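# Unroll the necktie and lay it flat, folded in half

## Task

Unroll the rolled-up, folded necktie and leave it lying on the table doubled over once. It must be flattened along its whole length, crease included, roughly aligned and roughly straight, spread to its full width, with no extra folds and nothing hanging past the table edge. Dropping it into position is allowed. Finish by releasing it and moving the grippers away. The result only counts if it stays that way without the robot holding it.

## Robot and tools

Robot: two 6-joint arms, left_arm and right_arm, each ending in a parallel two-finger gripper. The names are the arms' own labels, not sides of any picture. The bases sit at about (+0.003, +0.321, +0.008) m for left_arm and (+0.006, -0.342, +0.002) m for right_arm. Joint ranges in rad, base to gripper: waist -2.618 to 3.054, shoulder 0 to 3.142, elbow 0 to 3.142, wrist pitch -1.571 to 1.571, wrist yaw -1.571 to 1.571, wrist roll -2.094 to 2.094. The elbows cannot fully straighten.

Frame: every pose uses one shared scene frame. Its origin is at table-top height, midway between the arms and roughly 5 to 10 cm behind the near table edge. +x points out across the table, +z points up, and +y is toward left_arm. The fingers of a gripper extend along its local +z and close along its local y. end_effector_position is the point between the finger pads, just under 1 cm behind the tips.

Row format, used by every motion command: one list of 16 numbers covering both arms, even when only one moves. The first 8 are left_arm: x, y, z in metres, then the quaternion qw, qx, qy, qz (w first), then opening. The last 8 are the same for right_arm. Each is an absolute target pose in the scene frame, not an offset. opening runs from -1 (closed) to +1 (fully open, 0.087 m). A target more than 0.6 m from that arm's last reported position, along any of its gripper's axes, gets the call refused, and nothing is sent. To hold an orientation, repeat the same quaternion every time rather than copying the drifting reported one. To park an arm, resend its whole last reported pose plus the opening you want.

execute_actions: argument actions, a list holding zero or one item, plus optional pictures (boolean). An empty list just reports the state. An action item has rows (1 to 15 rows, each a 16-number row as above) and steps (1 to 15, default 15). Each step lasts 1/30 s and applies one row; if rows run out, the last one repeats. A wait item has only steps (up to 300), counted from the previous result, so thinking time is included.

move: target is one 16-number row of absolute poses; speed is the path's top speed in m/s, 0.002 to 0.5, default 0.25, with turning capped at twice that value in rad/s. Each gripper travels a straight line toward its pose and both paths finish together, taking 0.5 to 10 s; longer paths are cut at 10 s, short of the target. Rotation takes the shorter direction. The opening is applied when the move starts. Paths ignore obstacles and the other arm, and the real gripper may lag, wander or overshoot speed, especially near full reach.

wait: seconds, 0 to 10; nothing new is sent.

zoom_image: camera (cam_head_left, cam_head_right, cam_high, cam_low, cam_left_wrist or cam_right_wrist) and region [x0, y0, x1, y1] in pixels of that camera's latest 504x504 image, origin top-left, at most 504 by 504.

read_manual: optional section, only "licences"; returns licence text and moves nothing.

finished_scene: scene, the number of the current scene. It ends that scene for good and reports success. Replying with no tool call also ends things.

Controller behaviour: on every step the commanded pose is clipped to within 70 mm and 16 degrees of the measured one, then reached by damped inverse kinematics that favours position over orientation. After an action ends, each arm only continues to its last clipped pose, so far targets need follow-up commands. Joint friction can leave the hand up to about 31 mm from the command, and very small commands may not move it at all. Reported positions get less accurate at long reach. The simulation keeps running while you think and write.

Reading results: the state line gives each gripper's position and quaternion (left_arm | right_arm). grip_measured is the measured finger opening on the command scale; the final value in Joint positions is the opening in metres. Readings may be off by about 1 mm. Hand target shows where the controller is currently driving each gripper. A pose unreachable line means the clearance check altered or blocked that arm's command; HELD flags steps where your row was not fully sent. The move: line reports the ending (done, off_target, moving, held, fault) and limits: paced means the pose was clipped, held means some steps were blocked, after which the arm may suddenly speed up. Distances to each pose are listed. Joint torques are raw drive outputs with offsets and noise. FAULT lines report arm stops. MOTOR HOT appears from 75 °C; at 90 °C that arm halts for 10 s; at 100 °C it goes limp and drops.

Gripping: to hold something, command an opening below grip_measured; about 0.02 below grips firmly, less grips gently. Each pad pushes up to roughly 20 N, and snapping shut fast presses harder.

Avoid: a bar under the bases and a plate behind it rise up to about 3 cm above the table and give no warning on contact. Do not let the arms strike or squeeze each other. Approach the table and cloth slowly, since faster contact hits harder, and aiming far below a contact point pushes harder. Avoid dropping, slipping or slamming things, and avoid long heavy holds that heat motors.

Each tool is called after "Request:" by a JSON object that holds its "api" and its "payload".

## Session

Request:
{"api": "execute_actions", "payload": {"actions": []}}

Scene clock: 0.00 s of 7800.00 s.
left_arm: end_effector_position=(+0.3798, +0.2967, +0.3810) grip_measured=+0.994 end_effector_quat_wxyz=(+0.718, +0.017, +0.695, -0.031) | right_arm: end_effector_position=(+0.3982, -0.3774, +0.3453) grip_measured=+1.000 end_effector_quat_wxyz=(+0.690, +0.028, +0.723, -0.008)
Joint positions: left_arm=[-0.004  1.031  1.057  0.004 -0.007 -0.01   0.087] | right_arm=[-0.003  1.065  1.045 -0.008 -0.01  -0.01   0.087]
Joint velocities: left_arm=[ 0.002 -0.007  0.007  0.007 -0.051 -0.007 -0.001] | right_arm=[ 0.002 -0.012  0.002  0.007  0.022 -0.022  0.   ]
Joint torques (N m, as the arm reports them, + toward a larger angle): no reading
Motor temperatures (°C, as the motors report them): left_arm=[21 21 22 20 22 21] | right_arm=[21 22 23 22 21 20]
Hand target (left_arm): +0.380, +0.297, +0.381; +0.718, +0.017, +0.695, -0.031
Hand target (right_arm): +0.398, -0.377, +0.345; +0.690, +0.028, +0.723, -0.008

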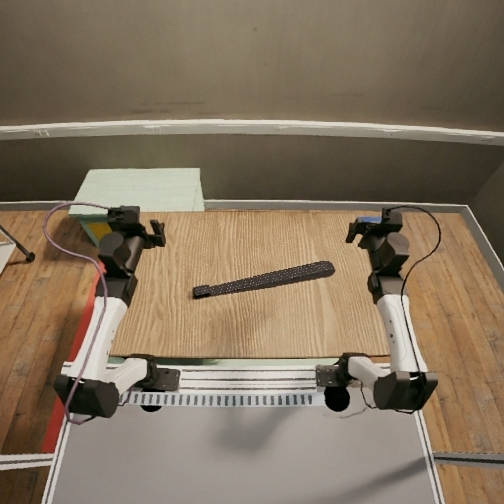

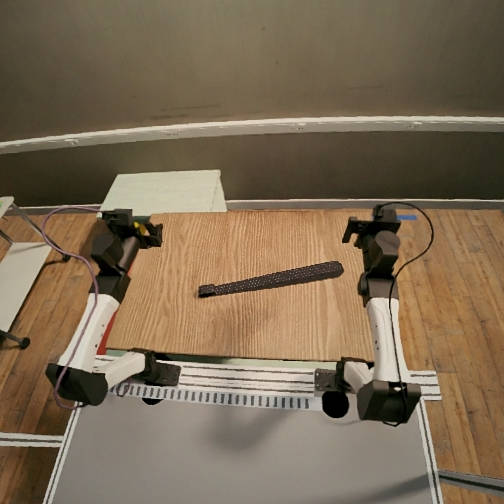

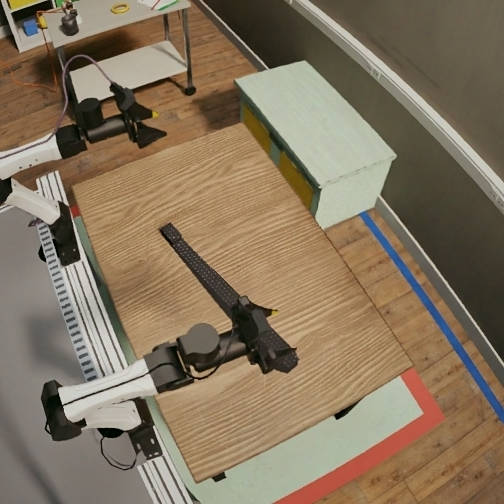

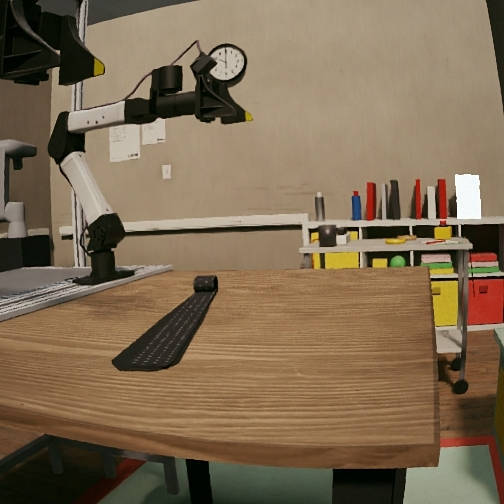

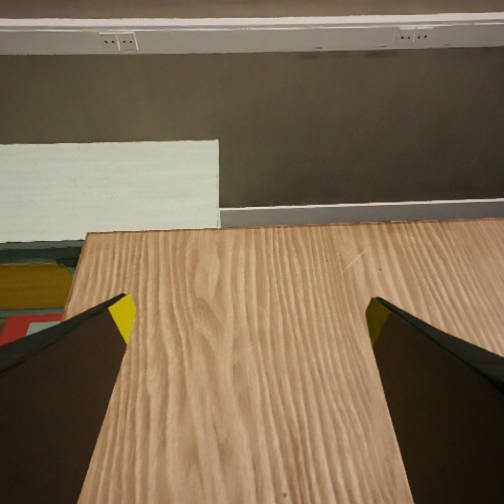

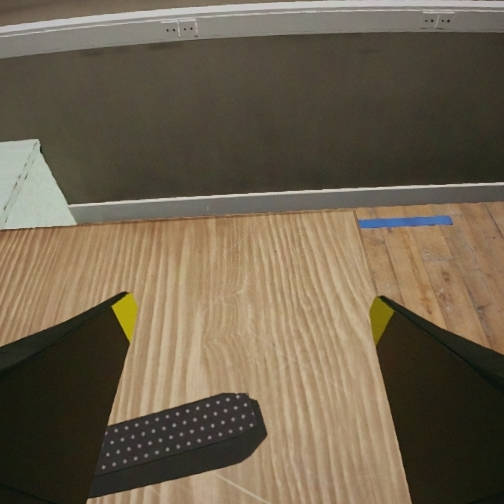

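Request:
{"api": "zoom_image", "payload": {"camera": "cam_low", "region": [100, 250, 260, 380]}}

Request:
{"api": "zoom_image", "payload": {"camera": "cam_high", "region": [130, 200, 260, 320]}}

Region (100, 250, 260, 380) of cam_low's 504x504 image, scaled by 3.150, with more detail than that image has; it fills the top 410 rows of this view, and the rest is white.

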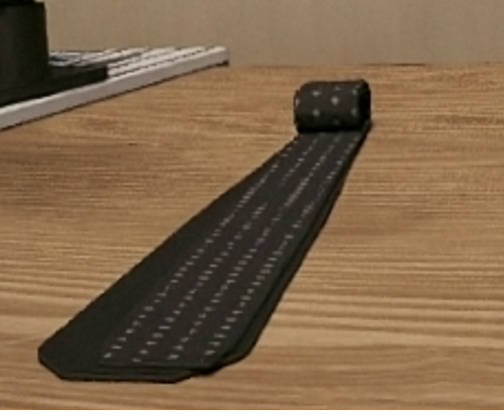

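Region (130, 200, 260, 320) of cam_high's 504x504 image, scaled by 3.877, with more detail than that image has; it fills the top 465 rows of this view, and the rest is white.

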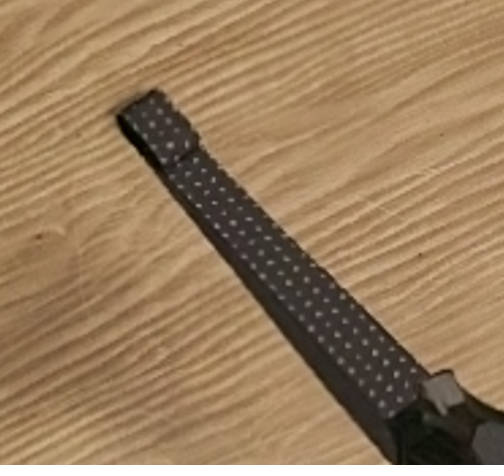

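Request:
{"api": "move", "payload": {"target": [0.25,0.2,0.25,0,0,1,0,1,0.36,-0.3,0.25,0,0,1,0,-1]}}

Scene clock: 12.63 s of 7800.00 s.
left_arm: end_effector_position=(+0.2615, +0.2018, +0.2512) grip_measured=+0.994 end_effector_quat_wxyz=(+0.122, -0.002, +0.992, -0.046) | right_arm: end_effector_position=(+0.3633, -0.3050, +0.2655) grip_measured=-0.992 end_effector_quat_wxyz=(+0.190, +0.001, +0.982, +0.021)
Joint positions: left_arm=[-0.322  1.63   1.868 -1.553 -0.016 -0.393  0.087] | right_arm=[ 0.201  1.845  2.225 -1.553  0.049  0.127  0.   ]
Joint velocities: left_arm=[ 0.007  0.002  0.007 -0.022  0.037 -0.11  -0.001] | right_arm=[-0.002 -0.012 -0.002 -0.051 -0.066  0.007  0.   ]
Joint torques (N m, as the arm reports them, + toward a larger angle): left_arm=[-0.99 -7.6   3.78  0.65 -0.01 -0.1 ] | right_arm=[ 0.77 -6.43  4.    0.95  0.03  0.05]
Motor temperatures (°C, as the motors report them): left_arm=[21 22 24 22 22 21] | right_arm=[21 23 25 24 21 20]
Hand target (left_arm): +0.255, +0.200, +0.244; +0.100, -0.003, +0.994, -0.044
Hand target (right_arm): +0.356, -0.300, +0.253; +0.157, +0.000, +0.987, +0.024
Off the commanded pose (left_arm): 0.012 m, 15 deg.
Off the commanded pose (right_arm): 0.017 m, 22 deg; orientation clipped at the last step of the last action.
joint sent to its limit (left arm) — the command would take joint 4 (wrist pitch) past its lower limit, so that joint was sent only as far as its limit.
joint sent to its limit (right arm) — the command would take joint 4 (wrist pitch) past its lower limit, so that joint was sent only as far as its limit.
After step 90, 5.97 s passed at rest.
move: off_target (left_arm, right_arm); limits=paced

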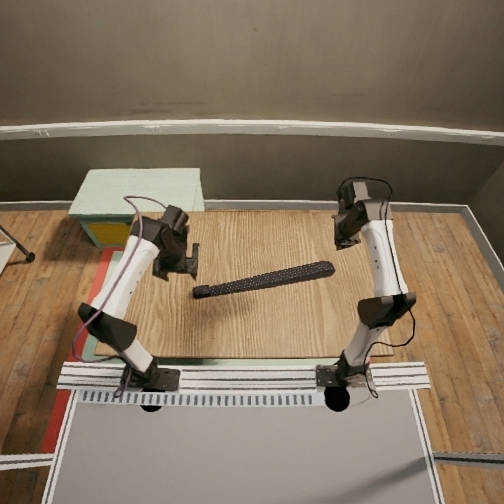

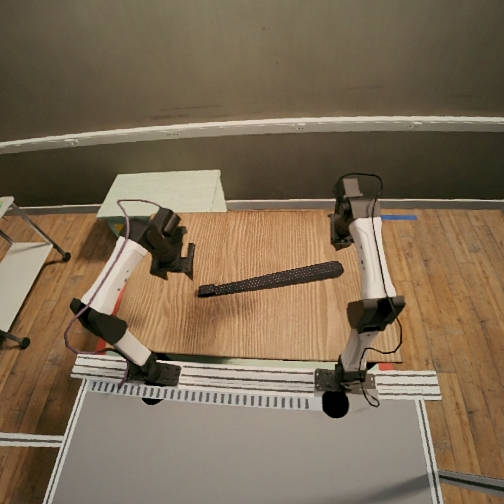

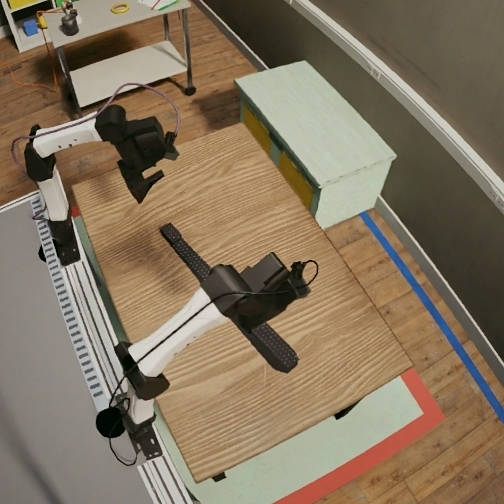

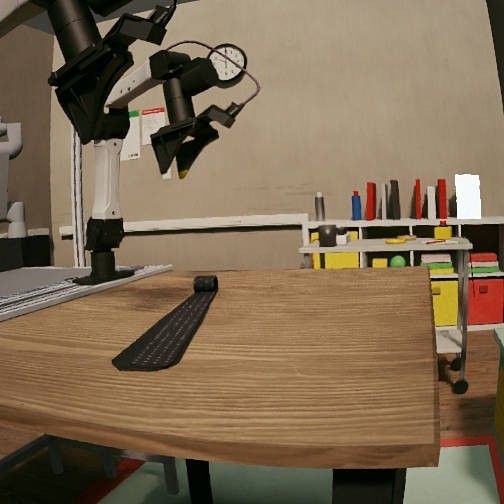

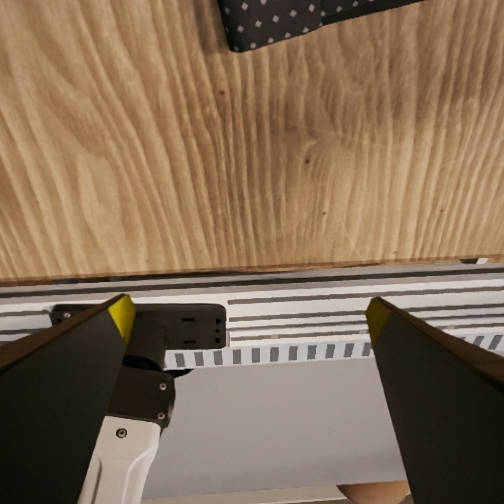

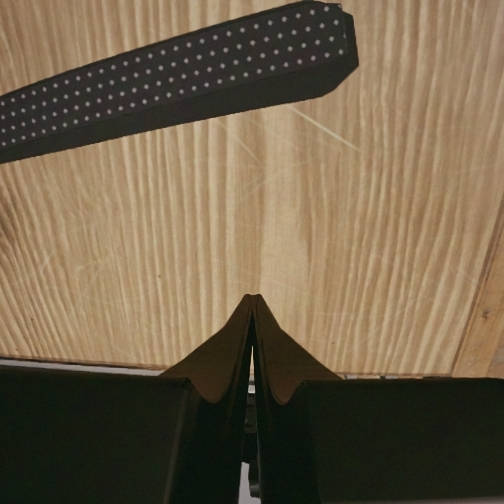

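Request:
{"api": "move", "payload": {"target": [0.33,0.15,0.08,0,0,1,0,-1,0.42,-0.3,0.06,0,0,1,0,-1]}}

Scene clock: 16.87 s of 7800.00 s.
left_arm: end_effector_position=(+0.3290, +0.1546, +0.0782) grip_measured=-1.000 end_effector_quat_wxyz=(-0.010, +0.002, +1.000, +0.007) | right_arm: end_effector_position=(+0.4109, -0.3019, +0.0562) grip_measured=-0.992 end_effector_quat_wxyz=(-0.011, +0.006, +1.000, -0.004)
Joint positions: left_arm=[-0.361  2.129  1.807 -1.278 -0.013 -0.429  0.   ] | right_arm=[ 0.17   2.307  2.066 -1.339  0.044  0.123  0.   ]
Joint velocities: left_arm=[-0.002 -0.017  0.002 -0.022 -0.066 -0.007  0.   ] | right_arm=[-0.007 -0.022 -0.002  0.007  0.037 -0.095 -0.   ]
Joint torques (N m, as the arm reports them, + toward a larger angle): left_arm=[ -1.27 -13.13   6.75   0.31  -0.05  -0.13] | right_arm=[ -0.1  -12.38   7.35   0.58   0.03  -0.15]
Motor temperatures (°C, as the motors report them): left_arm=[21 23 25 22 22 21] | right_arm=[21 24 25 24 21 20]
Hand target (left_arm): +0.333, +0.148, +0.081; +0.000, +0.001, +1.000, +0.001
Hand target (right_arm): +0.416, -0.301, +0.060; -0.000, +0.002, +1.000, +0.002
Off the commanded pose (left_arm): 0.005 m, 1 deg.
Off the commanded pose (right_arm): 0.010 m, 2 deg.
move: done

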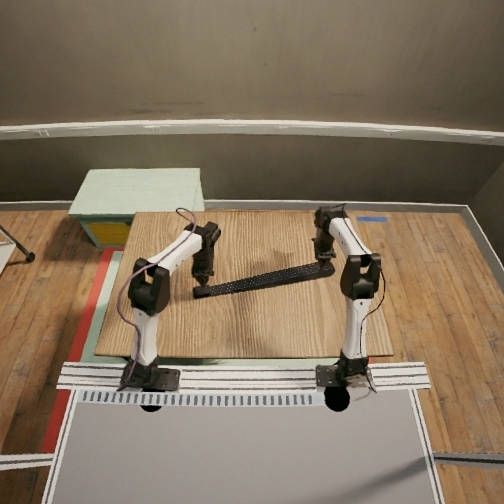

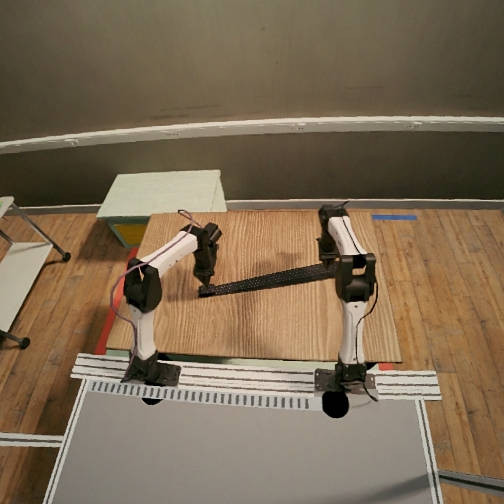

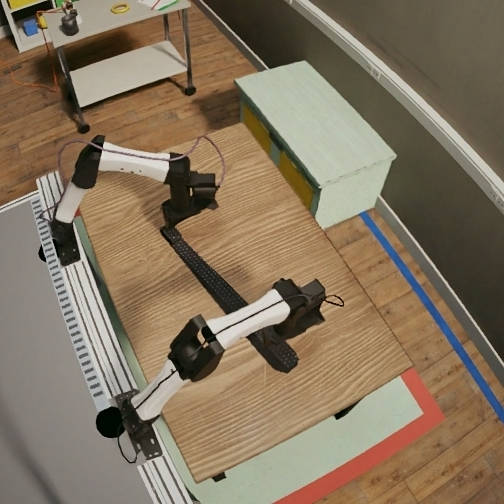

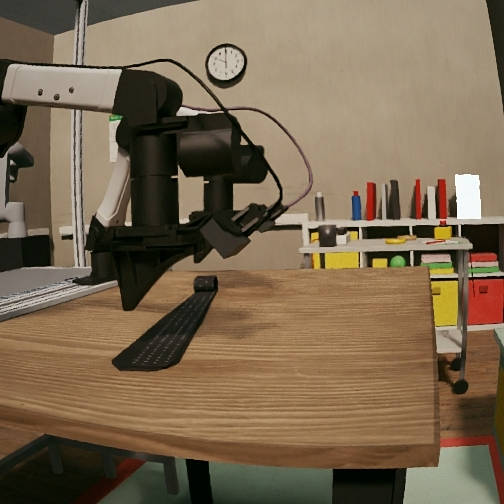

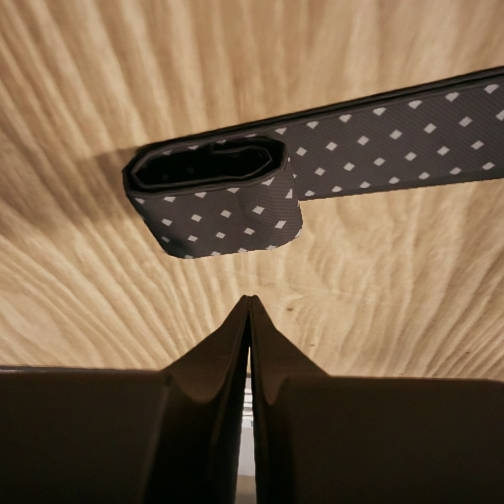

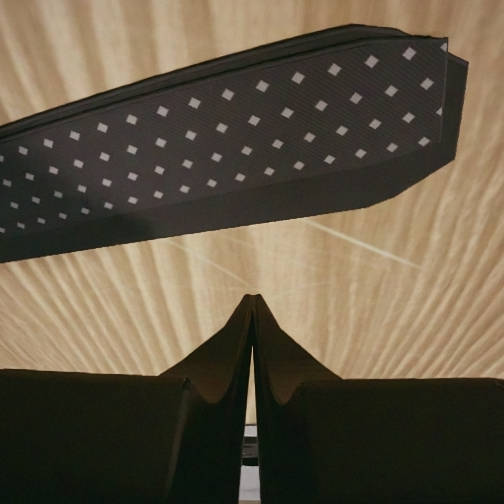

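Request:
{"api": "move", "payload": {"target": [0.347,0.09,0.05,0,0.622,0.783,0,-0.4,0.44,-0.3,0.03,0,0,1,0,-1]}}

Request:
{"api": "move", "payload": {"target": [0.347,0.09,0.012,0,0.622,0.783,0,-0.4,0.44,-0.3,0.0,0,0,1,0,-1], "speed": 0.05}}

Scene clock: 35.97 s of 7800.00 s.
left_arm: end_effector_position=(+0.3430, +0.0959, +0.0564) grip_measured=-0.400 end_effector_quat_wxyz=(-0.003, +0.615, +0.789, -0.000) | right_arm: end_effector_position=(+0.4344, -0.3006, +0.0359) grip_measured=-0.992 end_effector_quat_wxyz=(-0.002, +0.004, +1.000, -0.003)
Joint positions: left_arm=[-0.581  2.276  1.959 -1.264 -0.006  0.672  0.026] | right_arm=[ 0.166  2.409  2.169 -1.32   0.044  0.115  0.   ]
Joint velocities: left_arm=[-0.002 -0.007  0.002 -0.139 -0.007  0.037 -0.   ] | right_arm=[-0.007  0.002  0.002 -0.007  0.007  0.007 -0.001]
Joint torques (N m, as the arm reports them, + toward a larger angle): left_arm=[ -0.9  -12.8    6.79   0.33   0.08   0.1 ] | right_arm=[ -0.14 -11.28   7.39   0.65   0.11  -0.18]
Motor temperatures (°C, as the motors report them): left_arm=[21 28 27 21 22 21] | right_arm=[21 32 27 23 21 20]
Hand target (left_arm): +0.346, +0.089, +0.051; +0.001, +0.622, +0.783, -0.003
Hand target (right_arm): +0.439, -0.300, +0.030; +0.000, -0.000, +1.000, -0.000
Off the commanded pose (left_arm): 0.010 m, 1 deg.
Off the commanded pose (right_arm): 0.008 m, 1 deg.
After step 90, 12.87 s passed at rest.
move: done

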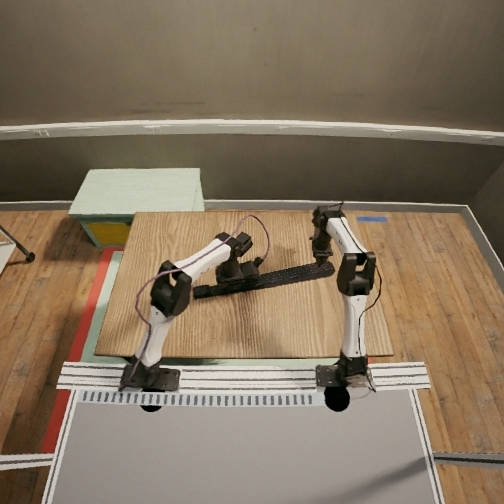

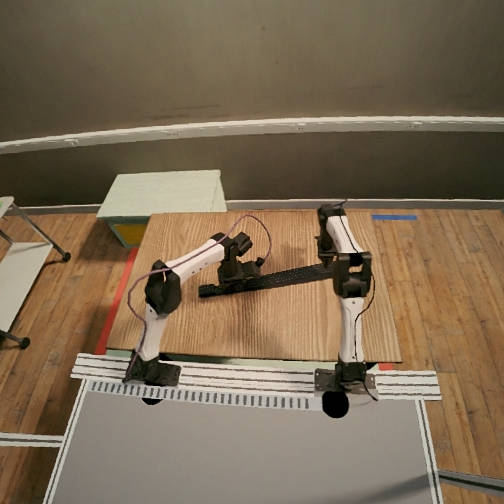

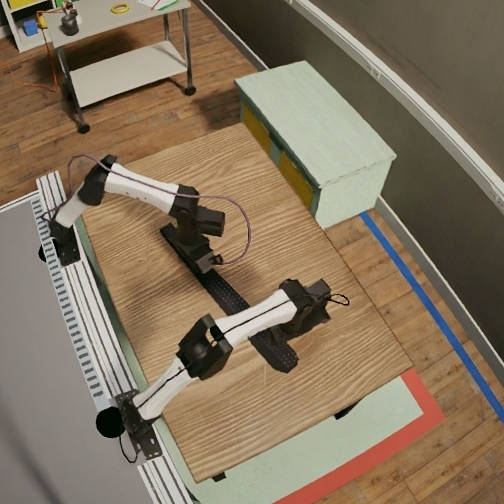

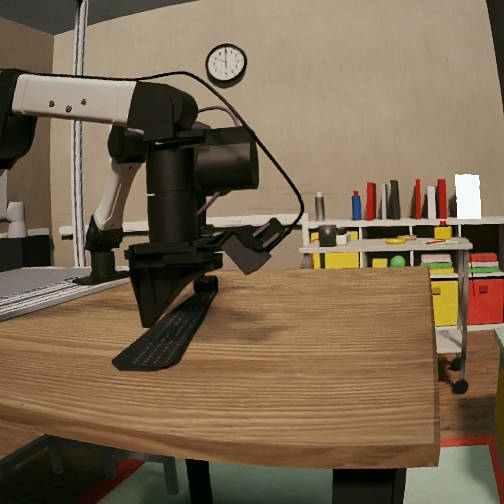

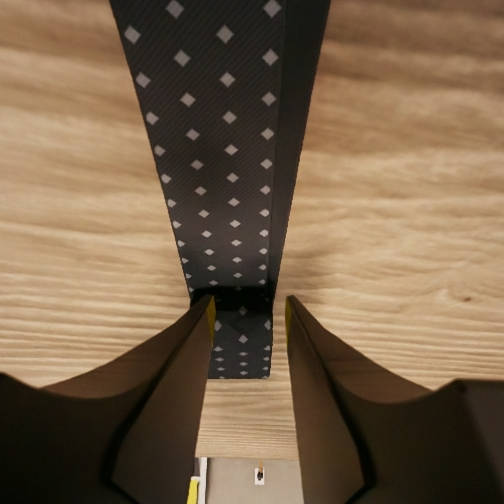

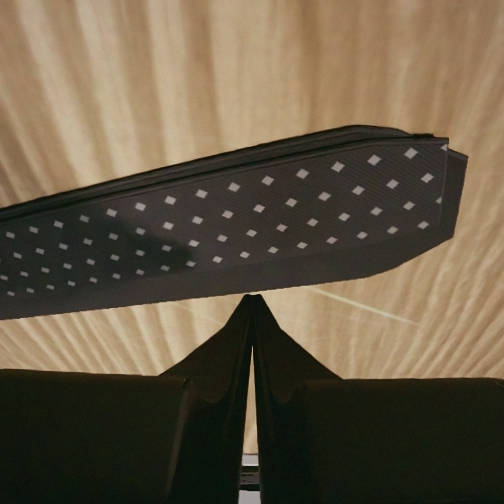

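Scene clock: 37.27 s of 7800.00 s.
left_arm: end_effector_position=(+0.3503, +0.0902, +0.0249) grip_measured=-0.400 end_effector_quat_wxyz=(+0.008, +0.615, +0.788, -0.000) | right_arm: end_effector_position=(+0.4444, -0.2988, +0.0141) grip_measured=-0.992 end_effector_quat_wxyz=(+0.015, +0.004, +1.000, -0.001)
Joint positions: left_arm=[-0.581  2.311  1.895 -1.144 -0.006  0.674  0.026] | right_arm=[ 0.166  2.423  2.111 -1.215  0.044  0.113  0.   ]
Joint velocities: left_arm=[ 0.007 -0.002 -0.012  0.022  0.007 -0.022 -0.001] | right_arm=[ 0.002 -0.007  0.012 -0.066  0.037  0.066 -0.001]
Joint torques (N m, as the arm reports them, + toward a larger angle): left_arm=[ -0.88 -13.38   4.01   0.47  -0.02   0.08] | right_arm=[  0.01 -11.5    4.86   0.69   0.1   -0.18]
Motor temperatures (°C, as the motors report them): left_arm=[21 29 27 21 22 21] | right_arm=[21 32 27 23 21 20]
Hand target (left_arm): +0.348, +0.089, +0.012; -0.000, +0.622, +0.783, -0.000
Hand target (right_arm): +0.439, -0.300, +0.000; +0.000, +0.000, +1.000, +0.000
Off the commanded pose (left_arm): 0.013 m, 1 deg.
Off the commanded pose (right_arm): 0.015 m, 2 deg.
move: off_target (left_arm, right_arm)

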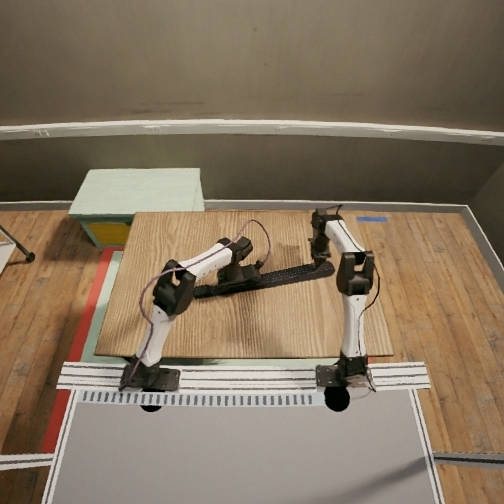

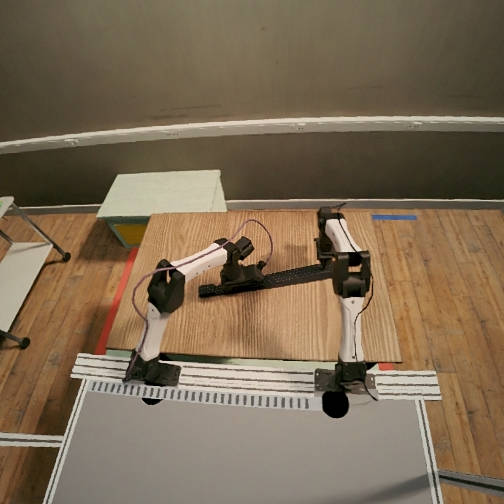

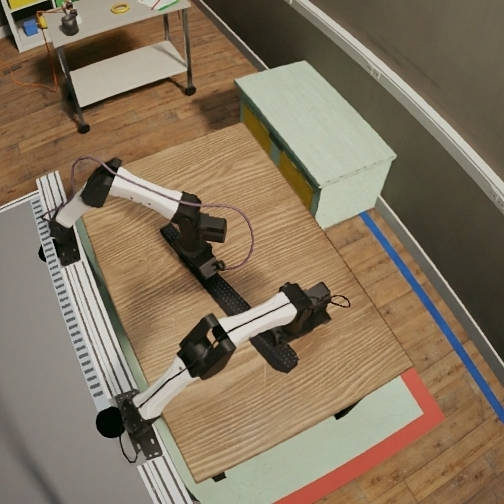

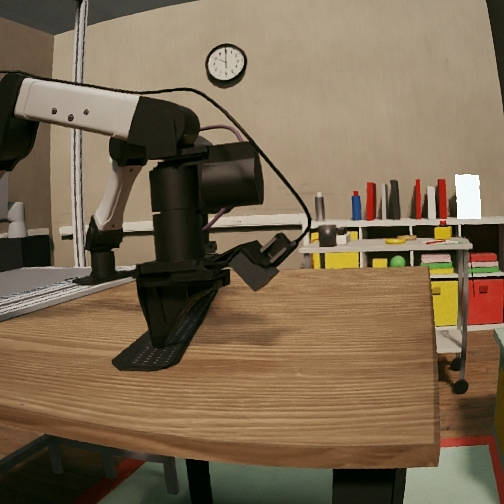

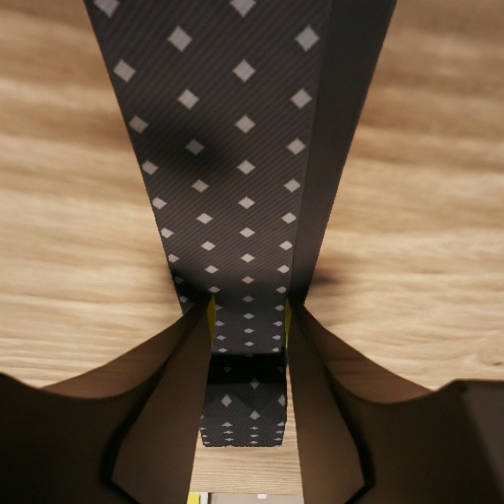

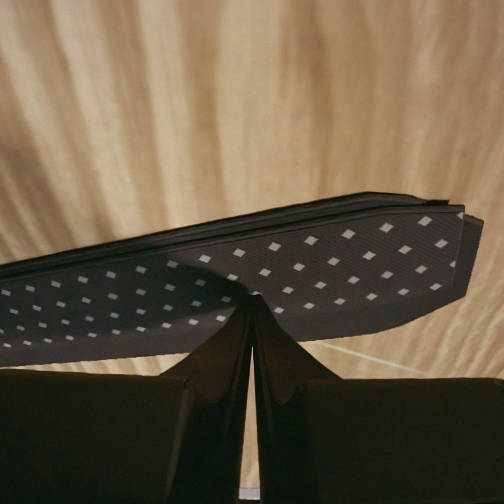

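Request:
{"api": "move", "payload": {"target": [0.322,0.22,0.008,0,0.622,0.783,0,-0.65,0.44,-0.3,-0.012,0,0,1,0,-1], "speed": 0.04}}

Scene clock: 43.30 s of 7800.00 s.
left_arm: end_effector_position=(+0.3375, +0.1978, +0.0218) grip_measured=-0.650 end_effector_quat_wxyz=(+0.041, +0.624, +0.780, -0.006) | right_arm: end_effector_position=(+0.4462, -0.2973, +0.0085) grip_measured=-0.992 end_effector_quat_wxyz=(+0.020, +0.004, +1.000, +0.003)
Joint positions: left_arm=[-0.364  1.99   1.381 -0.889  0.023  0.913  0.015] | right_arm=[ 0.166  2.423  2.09  -1.184  0.037  0.113  0.   ]
Joint velocities: left_arm=[-0.002  0.002 -0.002  0.022 -0.037  0.022 -0.   ] | right_arm=[-0.022 -0.017 -0.017 -0.037 -0.007 -0.022 -0.001]
Joint torques (N m, as the arm reports them, + toward a larger angle): left_arm=[  1.33 -10.56   1.96   0.24  -0.34   0.14] | right_arm=[ -0.32 -10.92   4.12   0.82   0.15  -0.17]
Motor temperatures (°C, as the motors report them): left_arm=[21 30 26 21 22 21] | right_arm=[21 33 27 23 21 20]
Hand target (left_arm): +0.323, +0.220, +0.008; -0.002, +0.622, +0.783, +0.003
Hand target (right_arm): +0.439, -0.300, -0.011; -0.000, +0.000, +1.000, +0.000
Off the commanded pose (left_arm): 0.030 m, 5 deg.
Off the commanded pose (right_arm): 0.022 m, 2 deg.
move: off_target (left_arm, right_arm)

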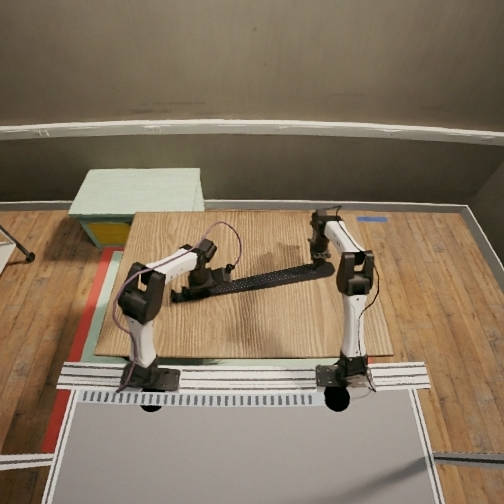

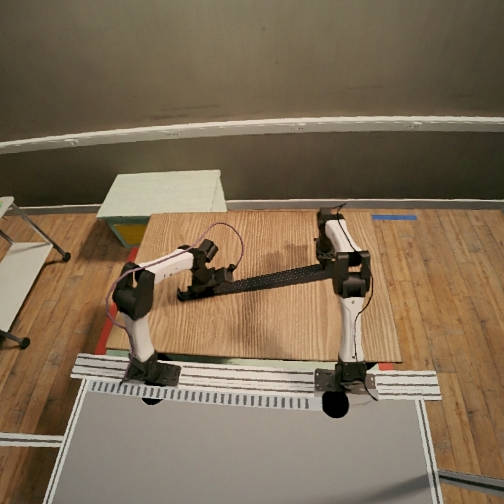

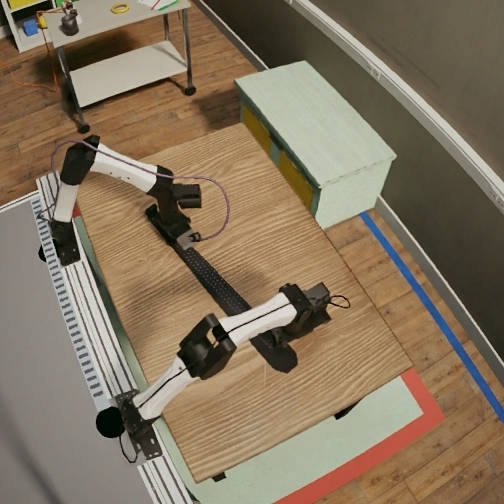

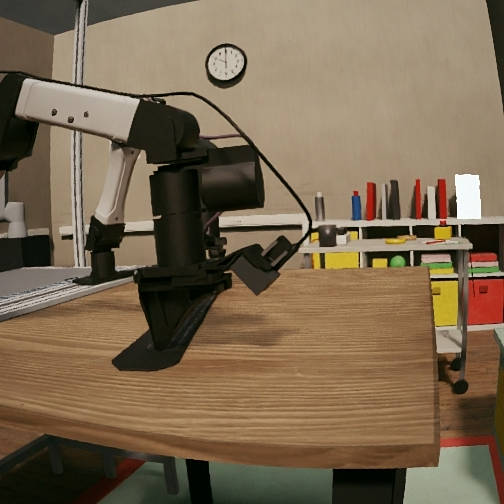

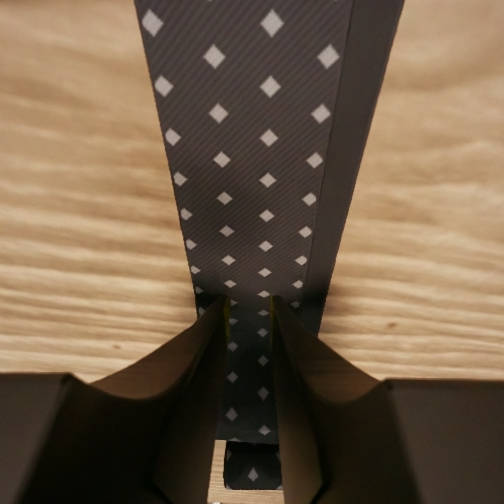

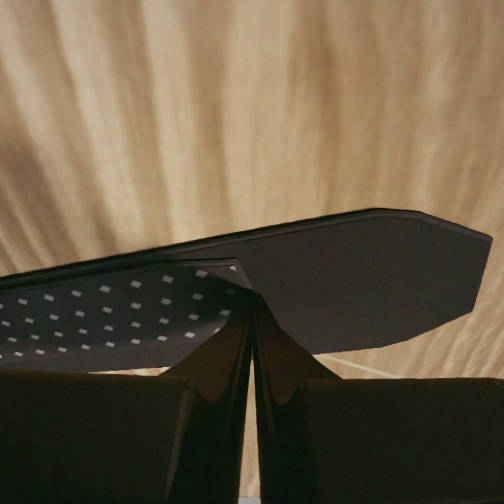

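Request:
{"api": "move", "payload": {"target": [0.345,0.17,0.09,0,0.622,0.783,0,-0.65,0.44,-0.3,-0.012,0,0,1,0,-1], "speed": 0.08}}

Request:
{"api": "zoom_image", "payload": {"camera": "cam_head_right", "region": [140, 250, 360, 320]}}

Scene clock: 49.93 s of 7800.00 s.
left_arm: end_effector_position=(+0.3439, +0.1719, +0.0930) grip_measured=-0.650 end_effector_quat_wxyz=(+0.011, +0.623, +0.782, -0.003) | right_arm: end_effector_position=(+0.4462, -0.2973, +0.0085) grip_measured=-0.992 end_effector_quat_wxyz=(+0.020, +0.004, +1.000, +0.003)
Joint positions: left_arm=[-0.426  2.056  1.762 -1.261  0.002  0.849  0.015] | right_arm=[ 0.166  2.423  2.09  -1.184  0.037  0.112  0.   ]
Joint velocities: left_arm=[-0.002 -0.002 -0.032 -0.051 -0.007 -0.007  0.   ] | right_arm=[ 0.002 -0.012 -0.007 -0.022 -0.037 -0.037 -0.   ]
Joint torques (N m, as the arm reports them, + toward a larger angle): left_arm=[ -1.06 -11.     6.71   0.15  -0.09  -0.11] | right_arm=[ -0.27 -11.     4.15   0.75   0.13  -0.17]
Motor temperatures (°C, as the motors report them): left_arm=[21 30 26 21 22 21] | right_arm=[21 34 27 23 21 20]
Hand target (left_arm): +0.343, +0.170, +0.090; +0.001, +0.622, +0.783, -0.000
Hand target (right_arm): +0.439, -0.300, -0.011; -0.000, +0.000, +1.000, +0.000
Off the commanded pose (left_arm): 0.004 m, 1 deg.
Off the commanded pose (right_arm): 0.022 m, 2 deg.
After step 90, 2.10 s passed at rest.
move: off_target (right_arm)

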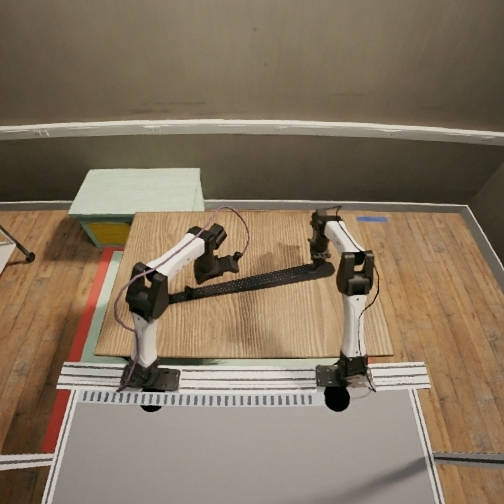

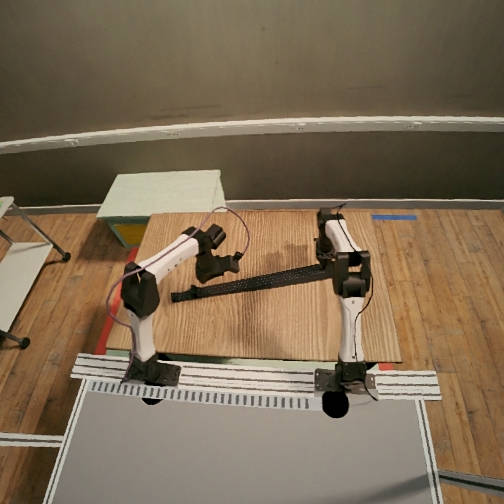

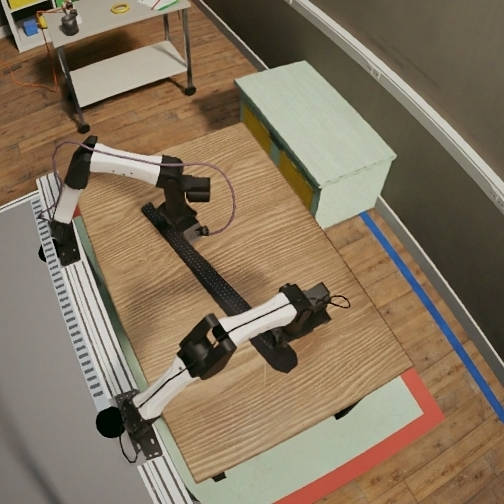

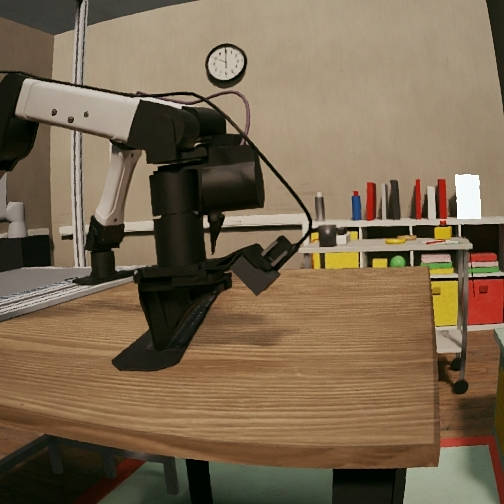

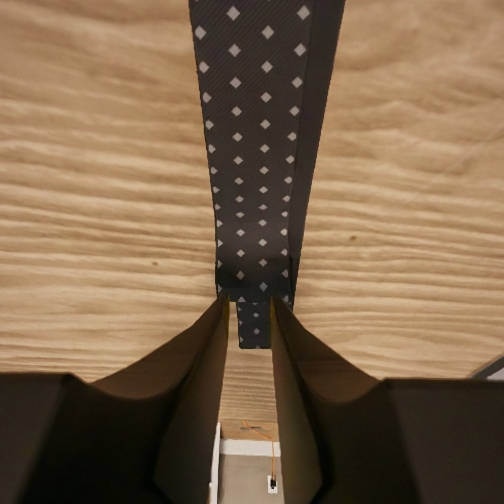

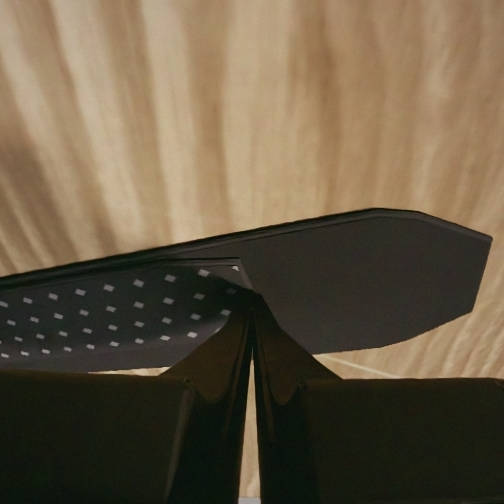

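Region (140, 250, 360, 320) of cam_head_right's 504x504 image, scaled by 2.291, with more detail than that image has; it fills the top 160 rows of this view, and the rest is white.

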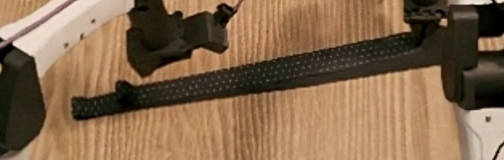

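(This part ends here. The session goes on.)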